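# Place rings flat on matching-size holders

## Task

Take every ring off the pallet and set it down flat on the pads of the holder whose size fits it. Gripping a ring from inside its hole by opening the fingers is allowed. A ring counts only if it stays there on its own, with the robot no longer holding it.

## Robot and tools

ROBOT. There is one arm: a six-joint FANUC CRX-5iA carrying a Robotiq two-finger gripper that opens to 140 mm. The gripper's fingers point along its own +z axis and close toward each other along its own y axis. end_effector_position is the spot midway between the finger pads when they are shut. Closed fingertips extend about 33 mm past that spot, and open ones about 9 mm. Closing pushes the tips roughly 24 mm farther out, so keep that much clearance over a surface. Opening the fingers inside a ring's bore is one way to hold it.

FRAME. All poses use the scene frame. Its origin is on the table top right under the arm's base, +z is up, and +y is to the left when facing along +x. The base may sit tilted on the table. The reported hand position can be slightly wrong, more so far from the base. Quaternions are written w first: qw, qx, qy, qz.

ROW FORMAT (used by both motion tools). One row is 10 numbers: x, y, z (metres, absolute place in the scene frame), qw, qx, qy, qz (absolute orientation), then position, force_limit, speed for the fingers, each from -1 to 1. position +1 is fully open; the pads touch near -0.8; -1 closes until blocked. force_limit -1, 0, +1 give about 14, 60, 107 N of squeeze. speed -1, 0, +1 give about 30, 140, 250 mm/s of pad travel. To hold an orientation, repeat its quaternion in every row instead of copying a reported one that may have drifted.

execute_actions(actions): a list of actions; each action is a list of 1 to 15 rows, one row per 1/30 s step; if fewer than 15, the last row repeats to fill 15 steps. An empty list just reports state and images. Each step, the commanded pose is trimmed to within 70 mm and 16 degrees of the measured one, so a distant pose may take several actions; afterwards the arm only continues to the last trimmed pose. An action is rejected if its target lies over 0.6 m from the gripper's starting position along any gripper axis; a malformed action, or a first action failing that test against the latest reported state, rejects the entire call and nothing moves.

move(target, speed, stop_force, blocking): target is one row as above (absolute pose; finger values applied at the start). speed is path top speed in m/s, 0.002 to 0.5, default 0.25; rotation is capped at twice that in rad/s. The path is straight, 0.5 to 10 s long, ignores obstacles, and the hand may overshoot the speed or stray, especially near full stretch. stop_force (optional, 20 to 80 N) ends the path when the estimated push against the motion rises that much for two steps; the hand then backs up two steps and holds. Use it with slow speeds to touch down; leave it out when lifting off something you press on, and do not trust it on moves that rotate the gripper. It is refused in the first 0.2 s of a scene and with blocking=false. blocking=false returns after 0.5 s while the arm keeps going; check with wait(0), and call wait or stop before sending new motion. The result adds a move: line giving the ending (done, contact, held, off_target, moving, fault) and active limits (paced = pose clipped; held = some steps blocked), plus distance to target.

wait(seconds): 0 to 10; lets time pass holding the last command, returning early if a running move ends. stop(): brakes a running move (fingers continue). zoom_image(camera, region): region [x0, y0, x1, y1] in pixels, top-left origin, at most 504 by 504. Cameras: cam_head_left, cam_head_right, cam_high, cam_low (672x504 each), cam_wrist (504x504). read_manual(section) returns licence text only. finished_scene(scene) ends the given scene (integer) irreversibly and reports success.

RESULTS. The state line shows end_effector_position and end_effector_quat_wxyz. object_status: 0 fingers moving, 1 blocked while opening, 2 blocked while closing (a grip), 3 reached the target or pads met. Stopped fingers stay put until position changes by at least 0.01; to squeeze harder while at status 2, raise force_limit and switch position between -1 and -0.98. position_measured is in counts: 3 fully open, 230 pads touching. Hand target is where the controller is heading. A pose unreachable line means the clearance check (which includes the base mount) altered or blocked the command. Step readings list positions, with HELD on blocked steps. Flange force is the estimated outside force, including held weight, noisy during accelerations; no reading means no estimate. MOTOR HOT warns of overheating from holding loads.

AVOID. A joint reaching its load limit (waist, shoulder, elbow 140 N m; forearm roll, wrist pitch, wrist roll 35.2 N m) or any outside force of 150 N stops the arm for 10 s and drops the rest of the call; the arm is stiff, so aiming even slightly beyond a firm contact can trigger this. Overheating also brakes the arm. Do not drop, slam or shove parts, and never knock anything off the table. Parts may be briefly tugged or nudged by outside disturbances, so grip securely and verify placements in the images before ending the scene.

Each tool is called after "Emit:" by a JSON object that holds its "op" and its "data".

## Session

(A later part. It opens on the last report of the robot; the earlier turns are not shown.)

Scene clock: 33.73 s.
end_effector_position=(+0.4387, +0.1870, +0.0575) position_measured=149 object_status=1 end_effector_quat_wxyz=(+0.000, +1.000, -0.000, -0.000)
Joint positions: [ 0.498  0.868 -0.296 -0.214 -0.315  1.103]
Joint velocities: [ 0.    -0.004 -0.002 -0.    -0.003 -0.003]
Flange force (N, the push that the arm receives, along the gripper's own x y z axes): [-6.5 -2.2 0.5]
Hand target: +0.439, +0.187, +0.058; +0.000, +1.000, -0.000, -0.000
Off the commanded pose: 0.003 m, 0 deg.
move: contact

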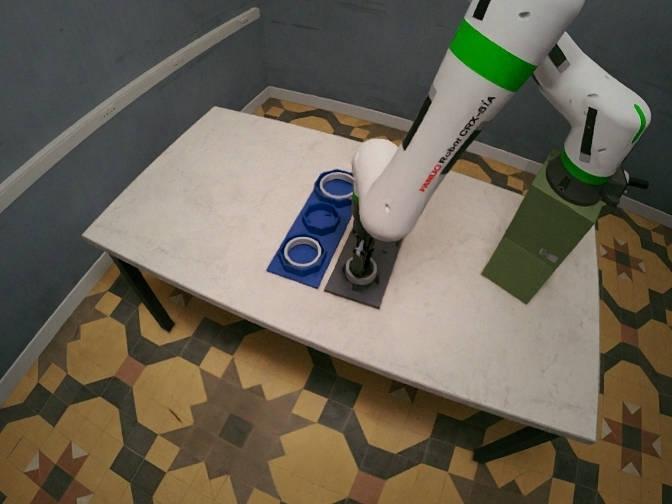

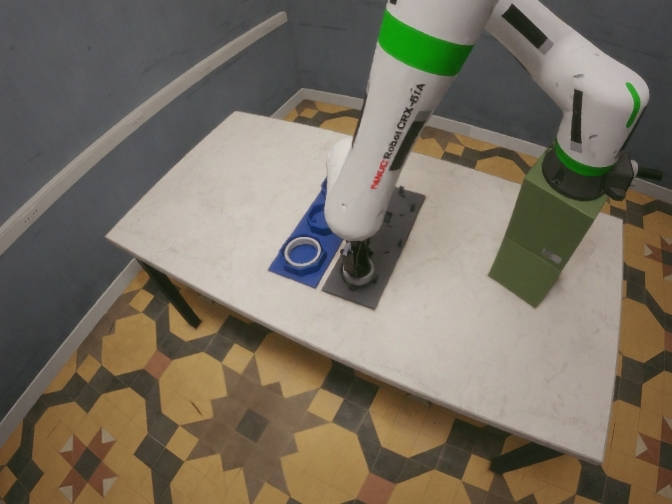

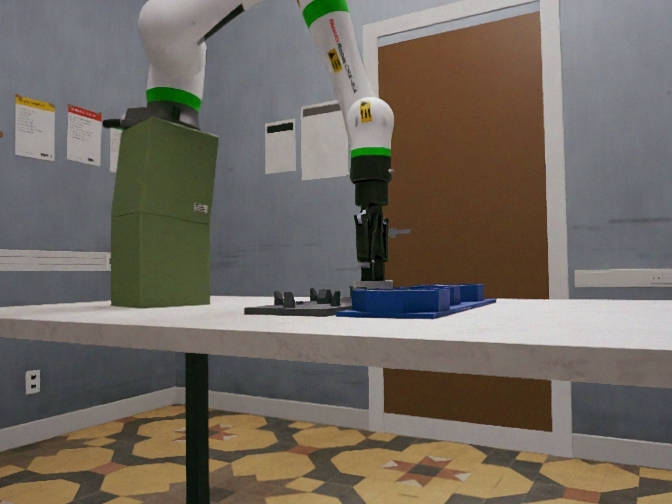

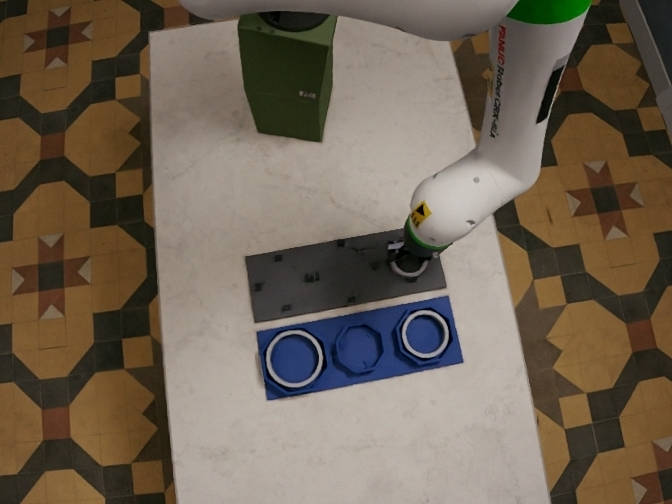

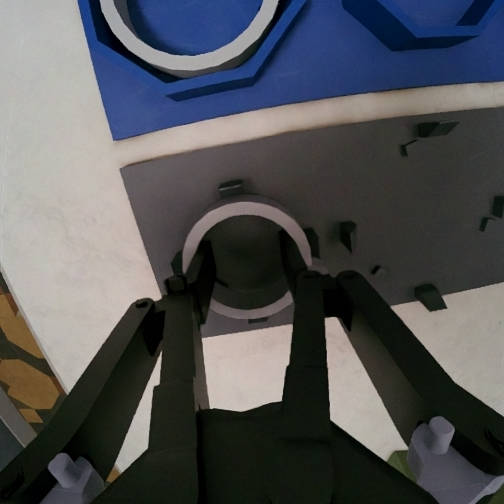

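Emit:
{"op": "move", "data": {"target": [0.436,0.187,0.058,0,1,0,0,1,0.3,-0.5], "speed": 0.008}}

Emit:
{"op": "move", "data": {"target": [0.436,0.187,0.044,0,1,0,0,1,0.3,-0.5], "speed": 0.006, "stop_force": 20}}

Scene clock: 35.80 s.
end_effector_position=(+0.4360, +0.1870, +0.0580) position_measured=149 object_status=1 end_effector_quat_wxyz=(+0.000, +1.000, -0.000, +0.000)
Joint positions: [ 0.501  0.864 -0.303 -0.216 -0.31   1.101]
Joint velocities: [ 0.    -0.    -0.001 -0.001  0.    -0.001]
Flange force (N, the push that the arm receives, along the gripper's own x y z axes): [0.5 -1.8 1.6]
Hand target: +0.436, +0.187, +0.058; +0.000, +1.000, +0.000, +0.000
Off the commanded pose: 0.000 m, 0 deg.
move: done

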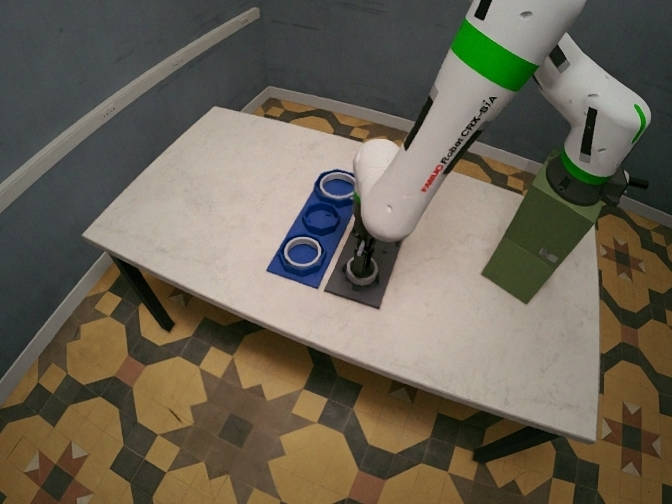

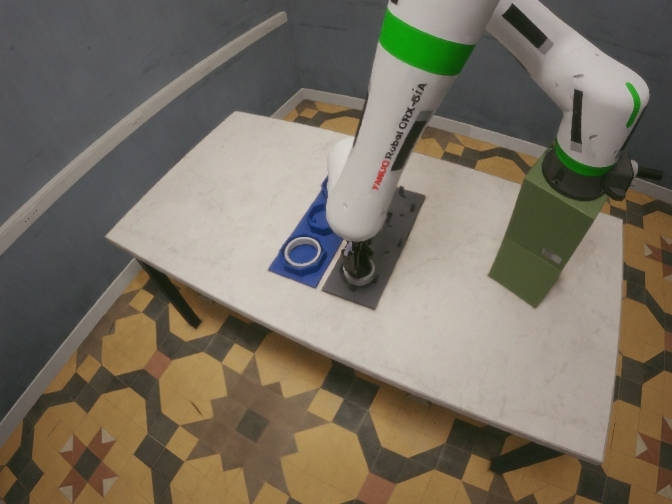

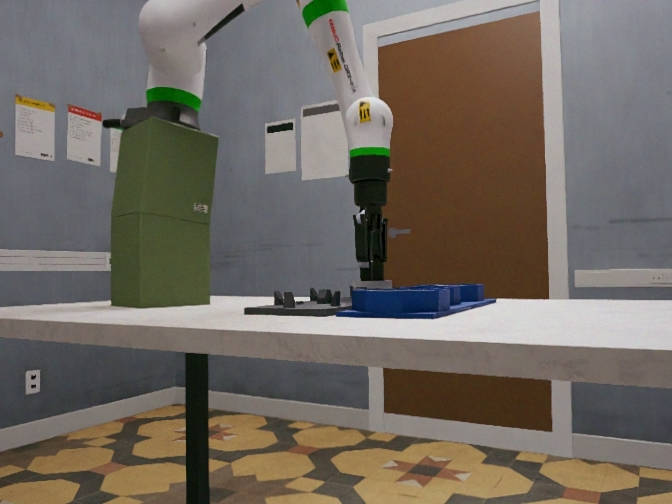

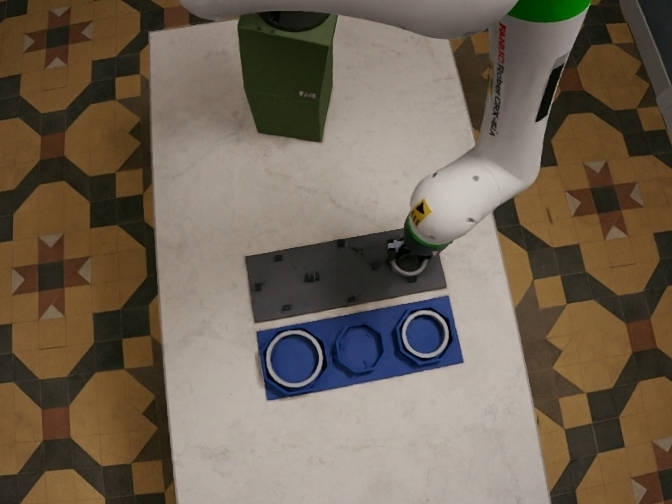

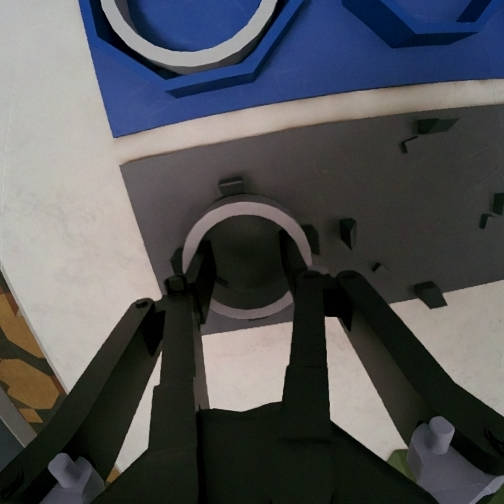

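Scene clock: 37.53 s.
end_effector_position=(+0.4359, +0.1870, +0.0495) position_measured=149 object_status=1 end_effector_quat_wxyz=(-0.000, +1.000, +0.000, -0.000)
Joint positions: [ 0.502  0.886 -0.292 -0.223 -0.3    1.107]
Joint velocities: [ 0.001 -0.002 -0.001  0.002 -0.004  0.001]
Flange force (N, the push that the arm receives, along the gripper's own x y z axes): [4.1 -13.8 -13.8]
Hand target: +0.436, +0.187, +0.050; -0.000, +1.000, +0.000, -0.000
Off the commanded pose: 0.006 m, 0 deg.
move: contact

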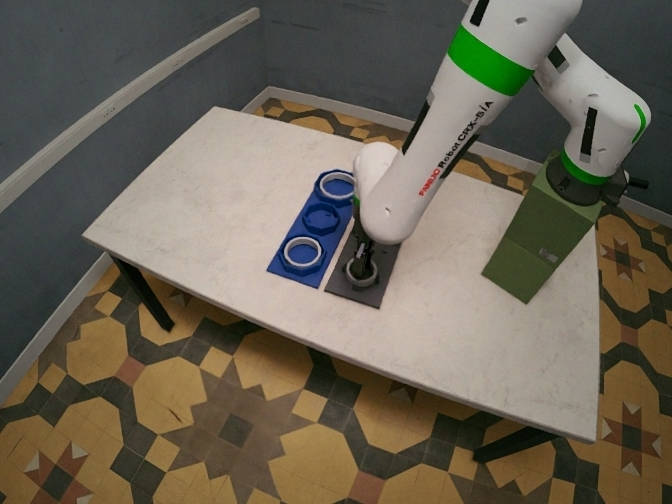

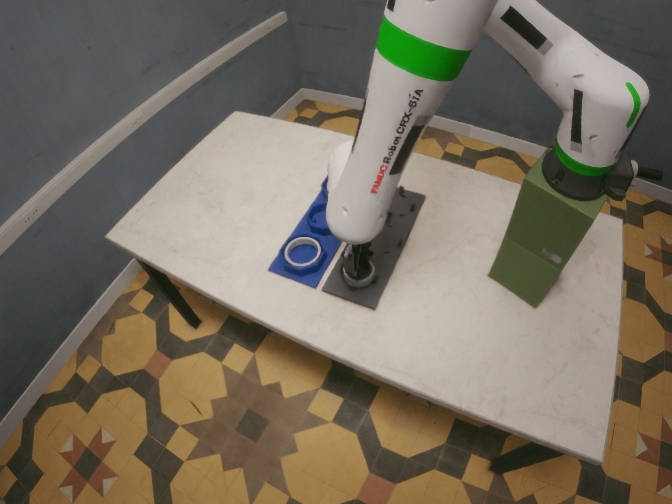

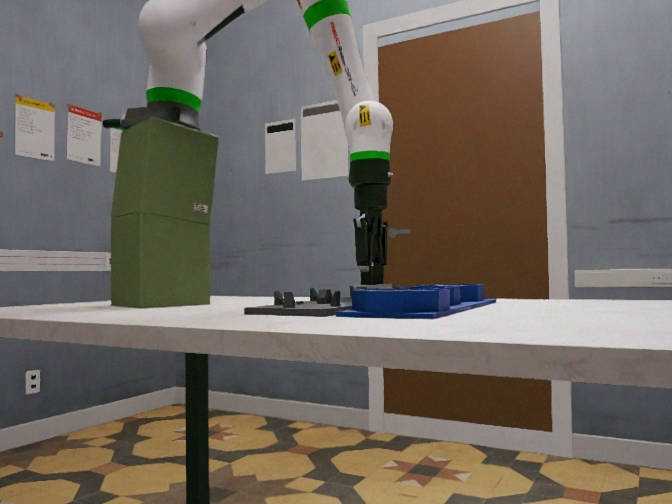

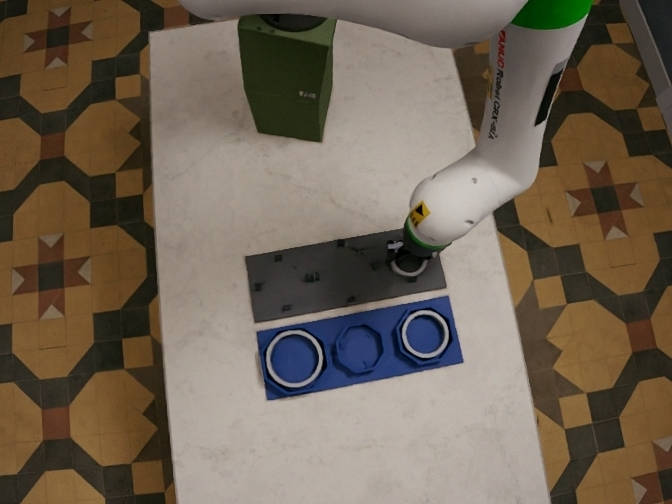

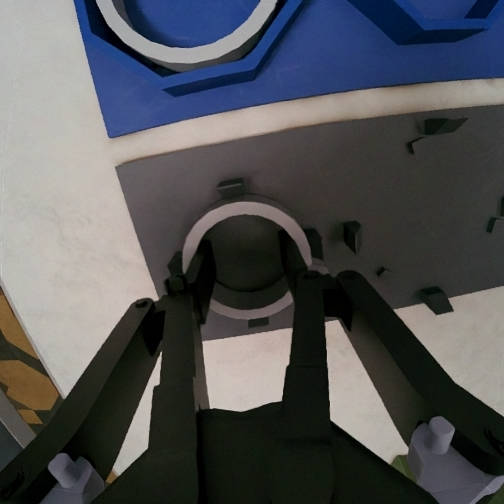

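Emit:
{"op": "move", "data": {"target": [0.436,0.188,0.0505,0,1,0,0,1,0.3,-0.5], "speed": 0.006}}

Emit:
{"op": "move", "data": {"target": [0.436,0.188,0.044,0,1,0,0,1,0.3,-0.5], "speed": 0.006, "stop_force": 30}}

Emit:
{"op": "execute_actions", "data": {"actions": [[[0.436,0.188,0.05,0,1,0,0,-0.4,0,-0.6]],[[0.436,0.188,0.05,0,1,0,0,-0.4,0,-0.6]]]}}

Emit:
{"op": "move", "data": {"target": [0.436,0.188,0.10,0,1,0,0,-0.4,0,-0.6], "speed": 0.1}}

Emit:
{"op": "move", "data": {"target": [0.618,0.194,0.09,0,1,0,0,-0.2,0,0], "speed": 0.2}}

Scene clock: 42.87 s.
end_effector_position=(+0.4360, +0.1880, +0.0505) position_measured=149 object_status=1 end_effector_quat_wxyz=(+0.000, +1.000, -0.000, +0.000)
Joint positions: [ 0.504  0.883 -0.293 -0.221 -0.302  1.104]
Joint velocities: [-0.001 -0.001 -0.     0.002  0.    -0.001]
Flange force (N, the push that the arm receives, along the gripper's own x y z axes): [2.0 -1.0 2.4]
Hand target: +0.436, +0.188, +0.050; +0.000, +1.000, +0.000, +0.000
Off the commanded pose: 0.000 m, 0 deg.
move: done

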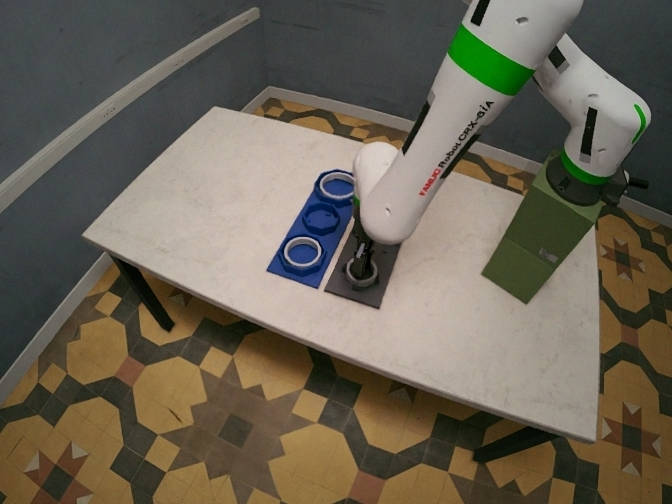

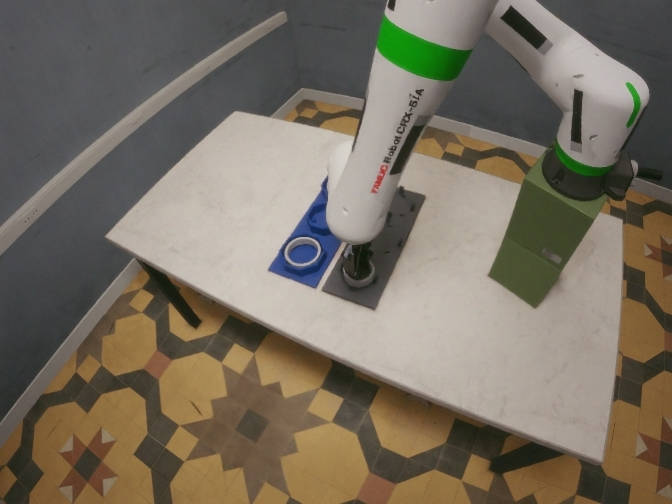

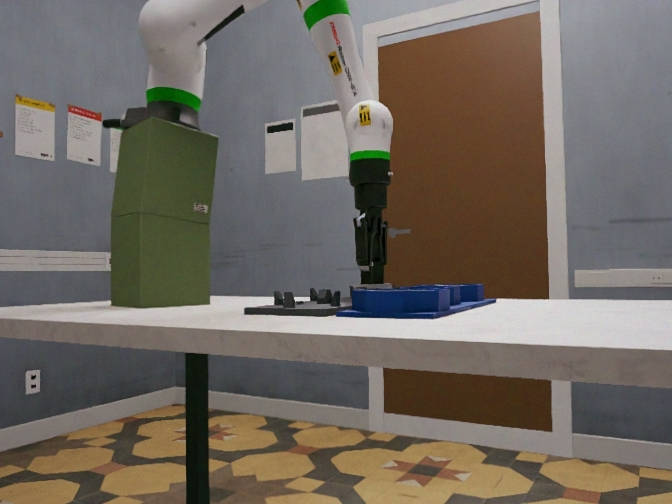

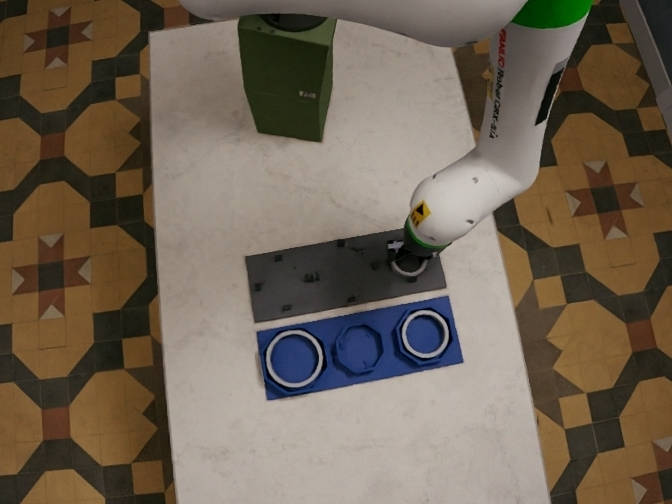

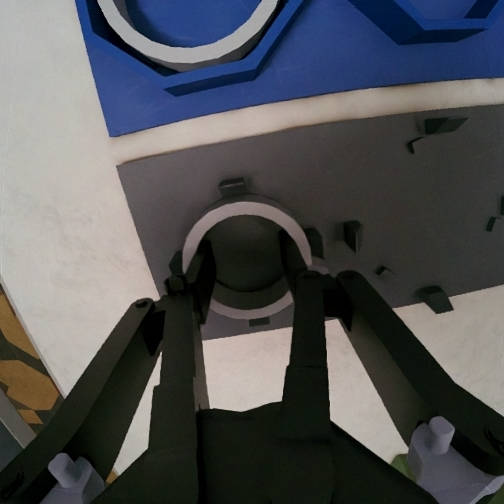

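Scene clock: 43.40 s.
end_effector_position=(+0.4361, +0.1880, +0.0492) position_measured=149 object_status=1 end_effector_quat_wxyz=(-0.000, +1.000, +0.000, +0.000)
Joint positions: [ 0.504  0.887 -0.291 -0.222 -0.3    1.105]
Joint velocities: [-0.001 -0.003 -0.001  0.004 -0.004 -0.008]
Flange force (N, the push that the arm receives, along the gripper's own x y z axes): [-1.9 -0.3 -35.7]
Hand target: +0.436, +0.188, +0.049; +0.000, +1.000, +0.000, +0.000
Off the commanded pose: 0.005 m, 0 deg.
move: contact

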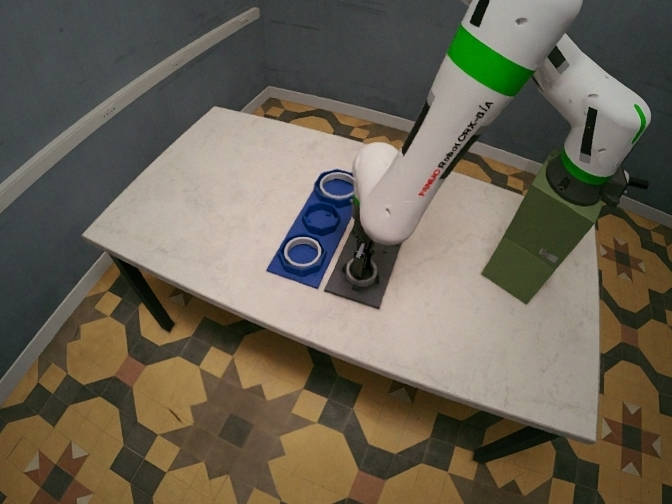

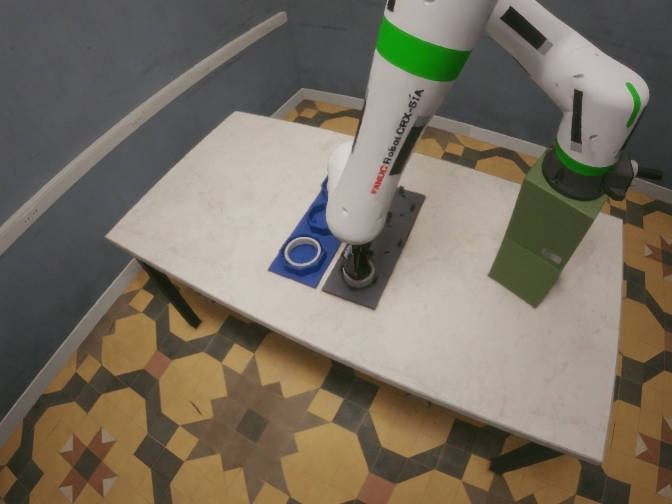

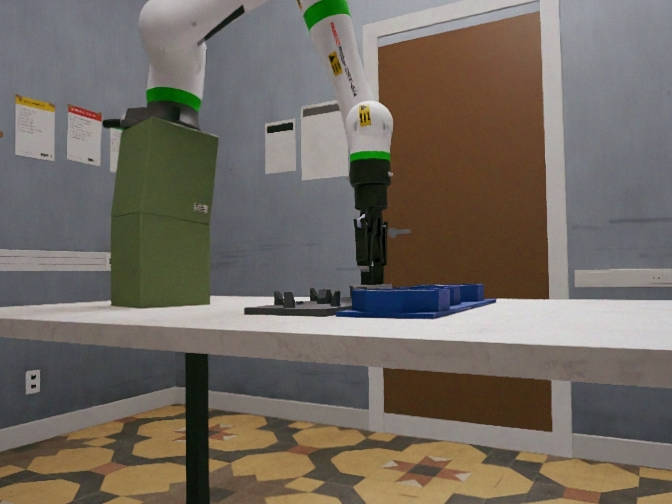

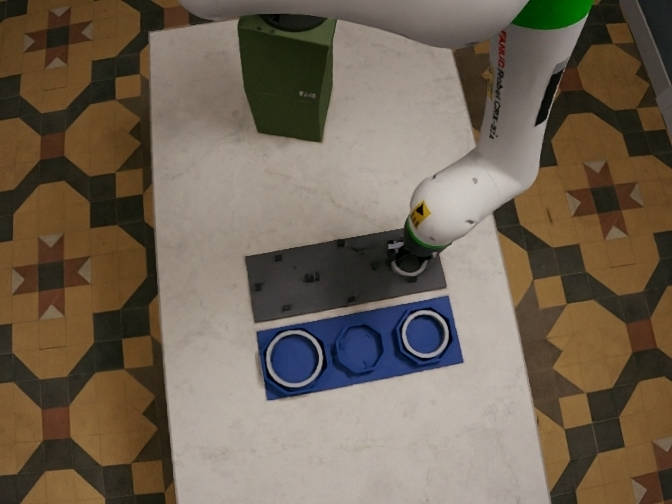

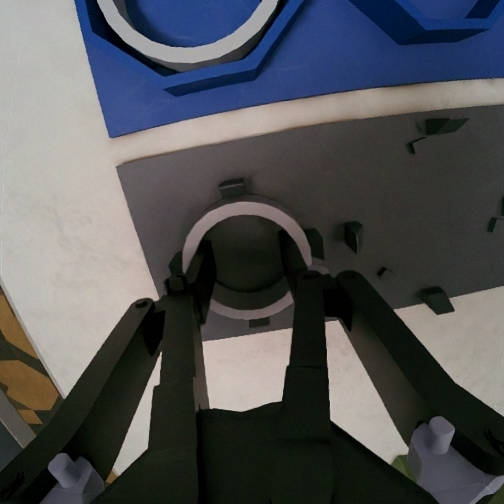

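Scene clock: 44.40 s.
end_effector_position=(+0.4360, +0.1880, +0.0500) position_measured=179 object_status=3 end_effector_quat_wxyz=(-0.000, +1.000, +0.000, -0.000)
Joint positions: [ 0.504  0.885 -0.292 -0.221 -0.302  1.104]
Joint velocities: [ 0.    -0.     0.    -0.002 -0.    -0.001]
Flange force (N, the push that the arm receives, along the gripper's own x y z axes): [1.5 -2.0 -1.0]
Flange force at the end of the 1st action (N, along the gripper's axes at the end of the call): [1.7 -1.2 -1.6]
Hand target: +0.436, +0.188, +0.050; -0.000, +1.000, -0.000, -0.000
Off the commanded pose: 0.000 m, 0 deg.
Step readings (end_effector_position; steps 1 to 15: 1st action; 16 to 30: 2nd action):
0: (+0.4361, +0.1880, +0.0492)
1: (+0.4361, +0.1880, +0.0493)
2: (+0.4360, +0.1880, +0.0496)
4: (+0.4358, +0.1879, +0.0498)
8: (+0.4360, +0.1880, +0.0500)
15: (+0.4360, +0.1880, +0.0500)
16: (+0.4360, +0.1880, +0.0500)
17: (+0.4360, +0.1880, +0.0500)
19: (+0.4360, +0.1880, +0.0500)
23: (+0.4360, +0.1880, +0.0500)
30: end_effector_position above

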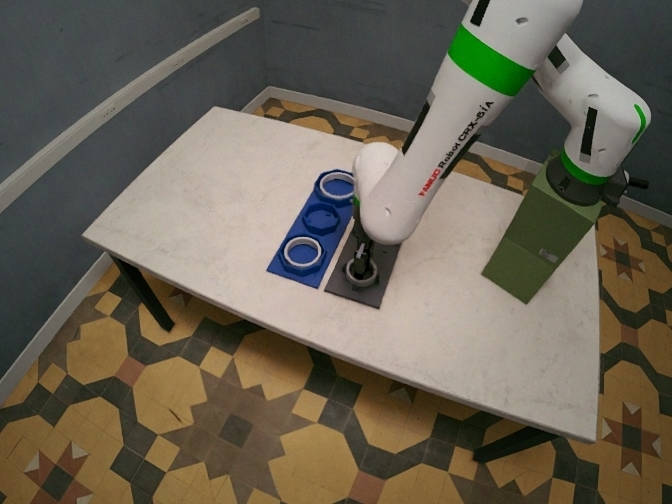

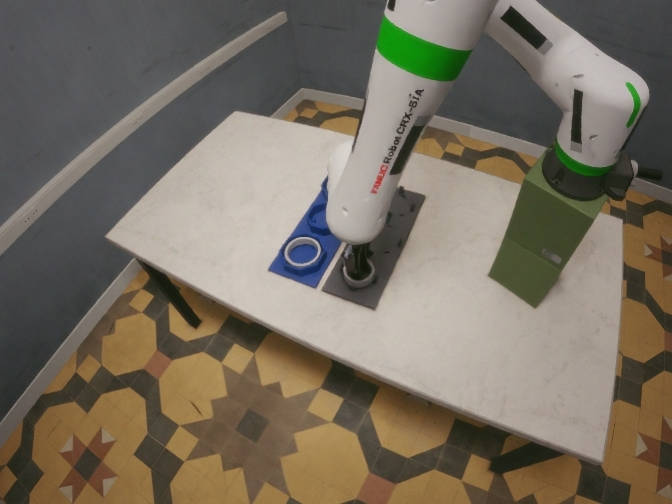

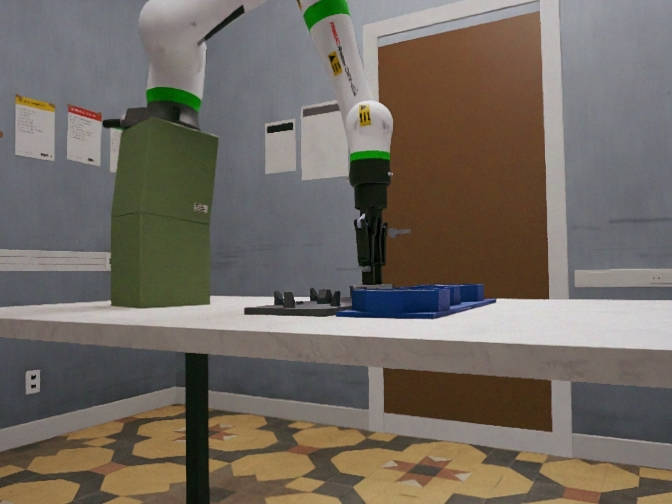

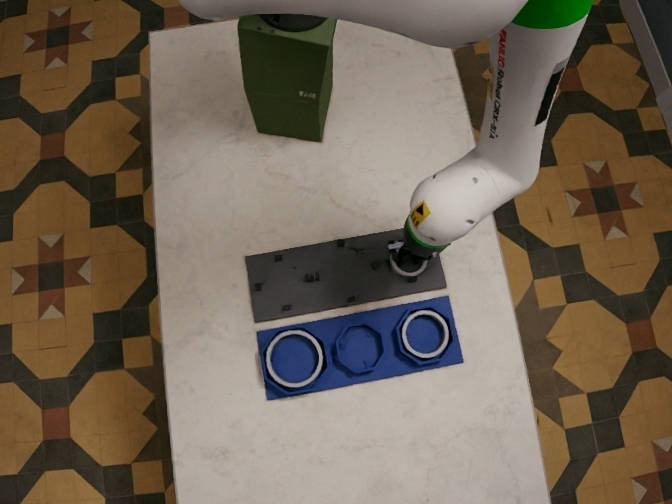

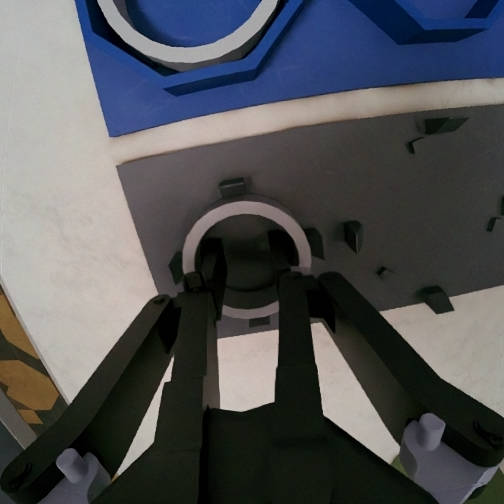

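Scene clock: 45.23 s.
end_effector_position=(+0.4361, +0.1880, +0.0999) position_measured=179 object_status=3 end_effector_quat_wxyz=(+0.000, +1.000, -0.000, -0.000)
Joint positions: [ 0.499  0.76  -0.351 -0.184 -0.366  1.07 ]
Joint velocities: [ 0.    -0.001 -0.001 -0.    -0.     0.   ]
Flange force (N, the push that the arm receives, along the gripper's own x y z axes): [0.3 -1.1 -3.9]
Hand target: +0.436, +0.188, +0.100; +0.000, +1.000, +0.000, +0.000
Off the commanded pose: 0.000 m, 0 deg.
move: done

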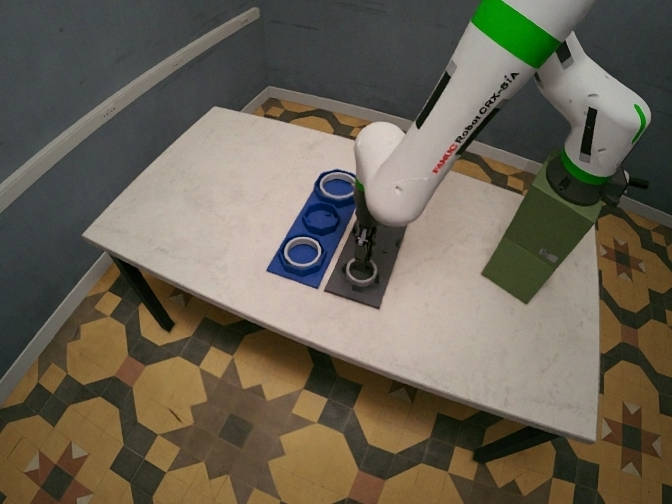

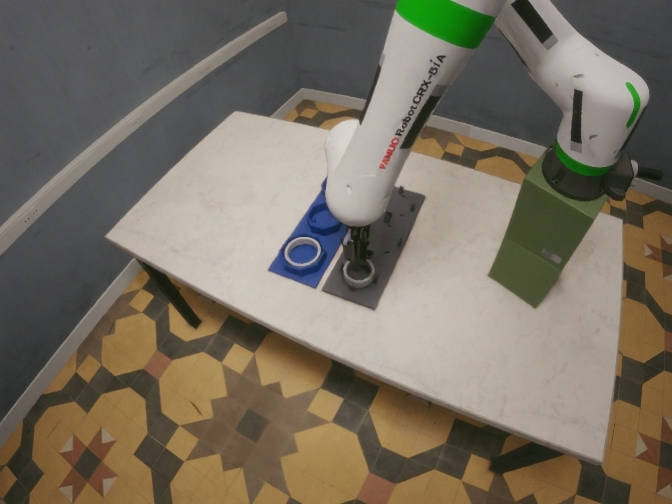

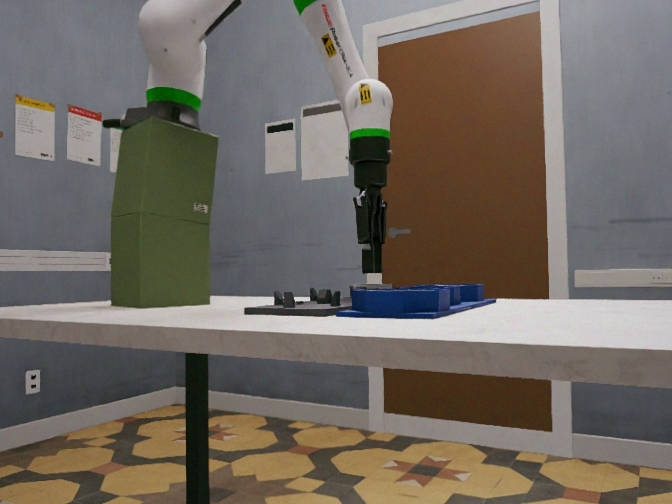

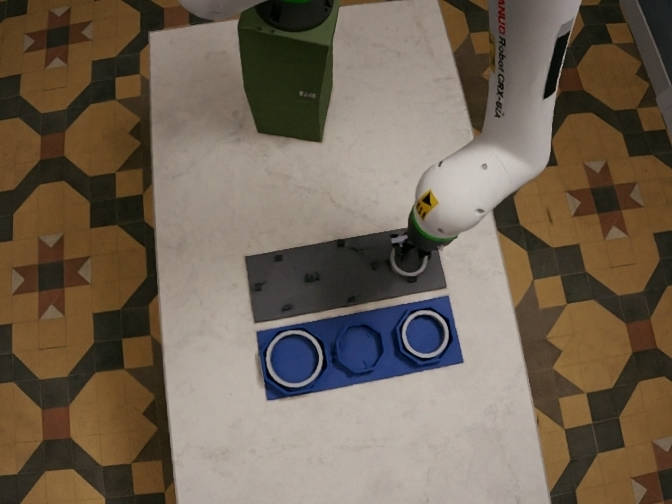

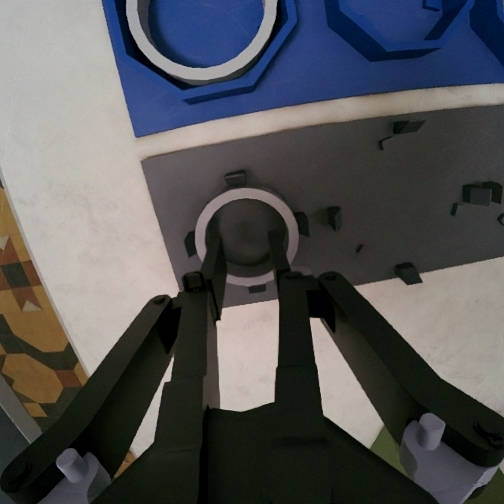

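Scene clock: 46.57 s.
end_effector_position=(+0.6179, +0.1943, +0.0895) position_measured=154 object_status=3 end_effector_quat_wxyz=(-0.000, +1.000, +0.000, -0.000)
Joint positions: [ 0.326  1.002  0.195 -0.132 -0.681  1.173]
Joint velocities: [-0.     0.     0.002 -0.003 -0.001  0.   ]
Flange force (N, the push that the arm receives, along the gripper's own x y z axes): [-0.6 0.5 -1.7]
Hand target: +0.618, +0.194, +0.089; -0.000, +1.000, +0.000, -0.000
Off the commanded pose: 0.001 m, 0 deg.
move: done

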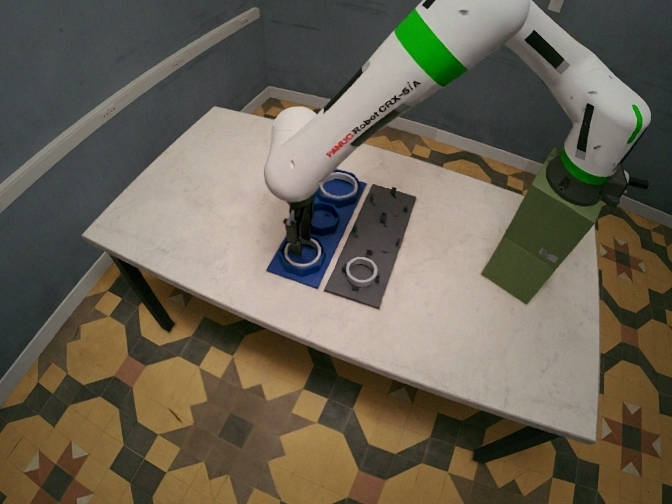

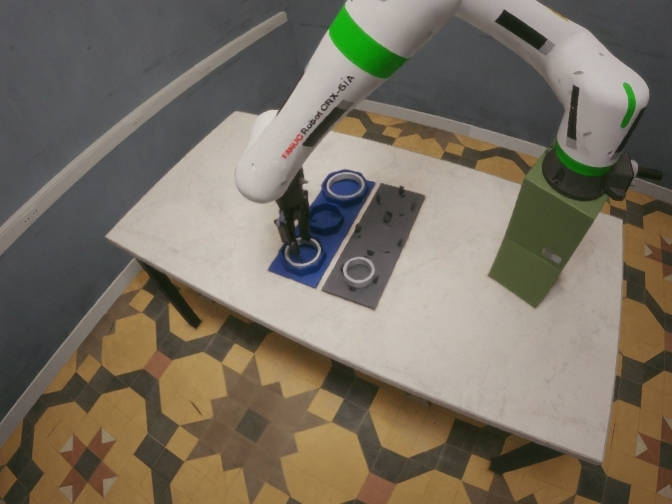

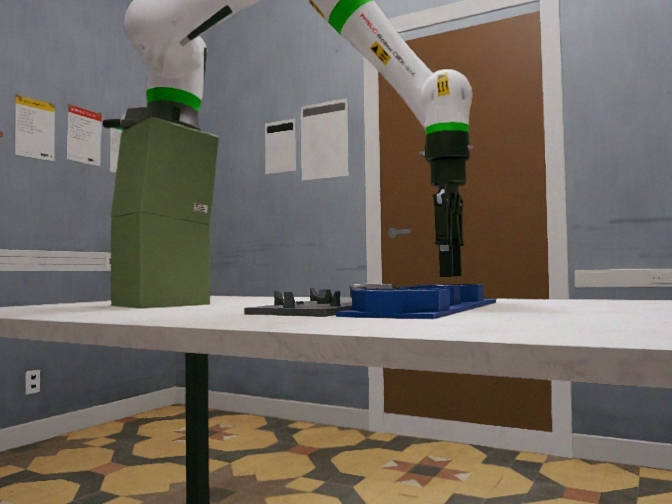

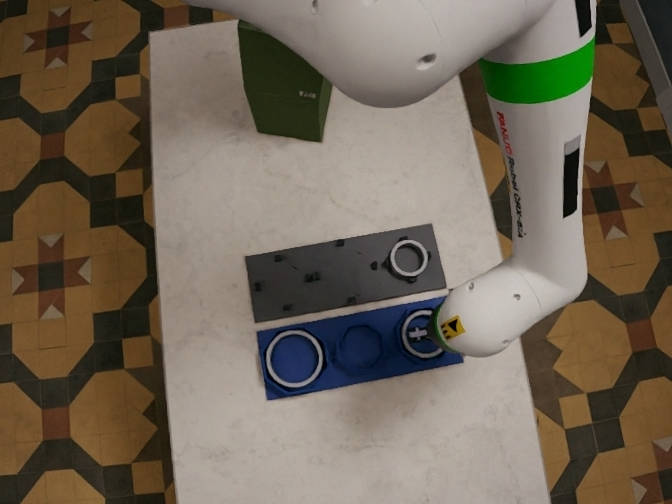

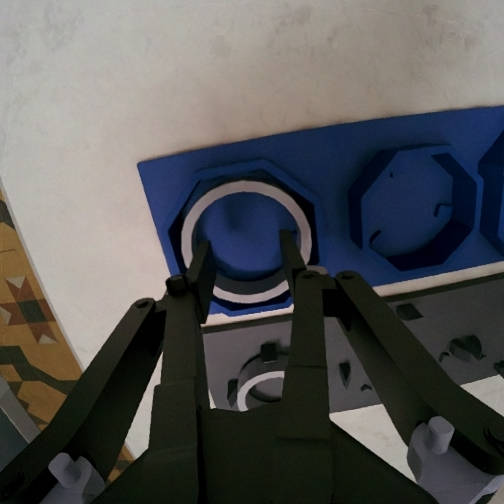

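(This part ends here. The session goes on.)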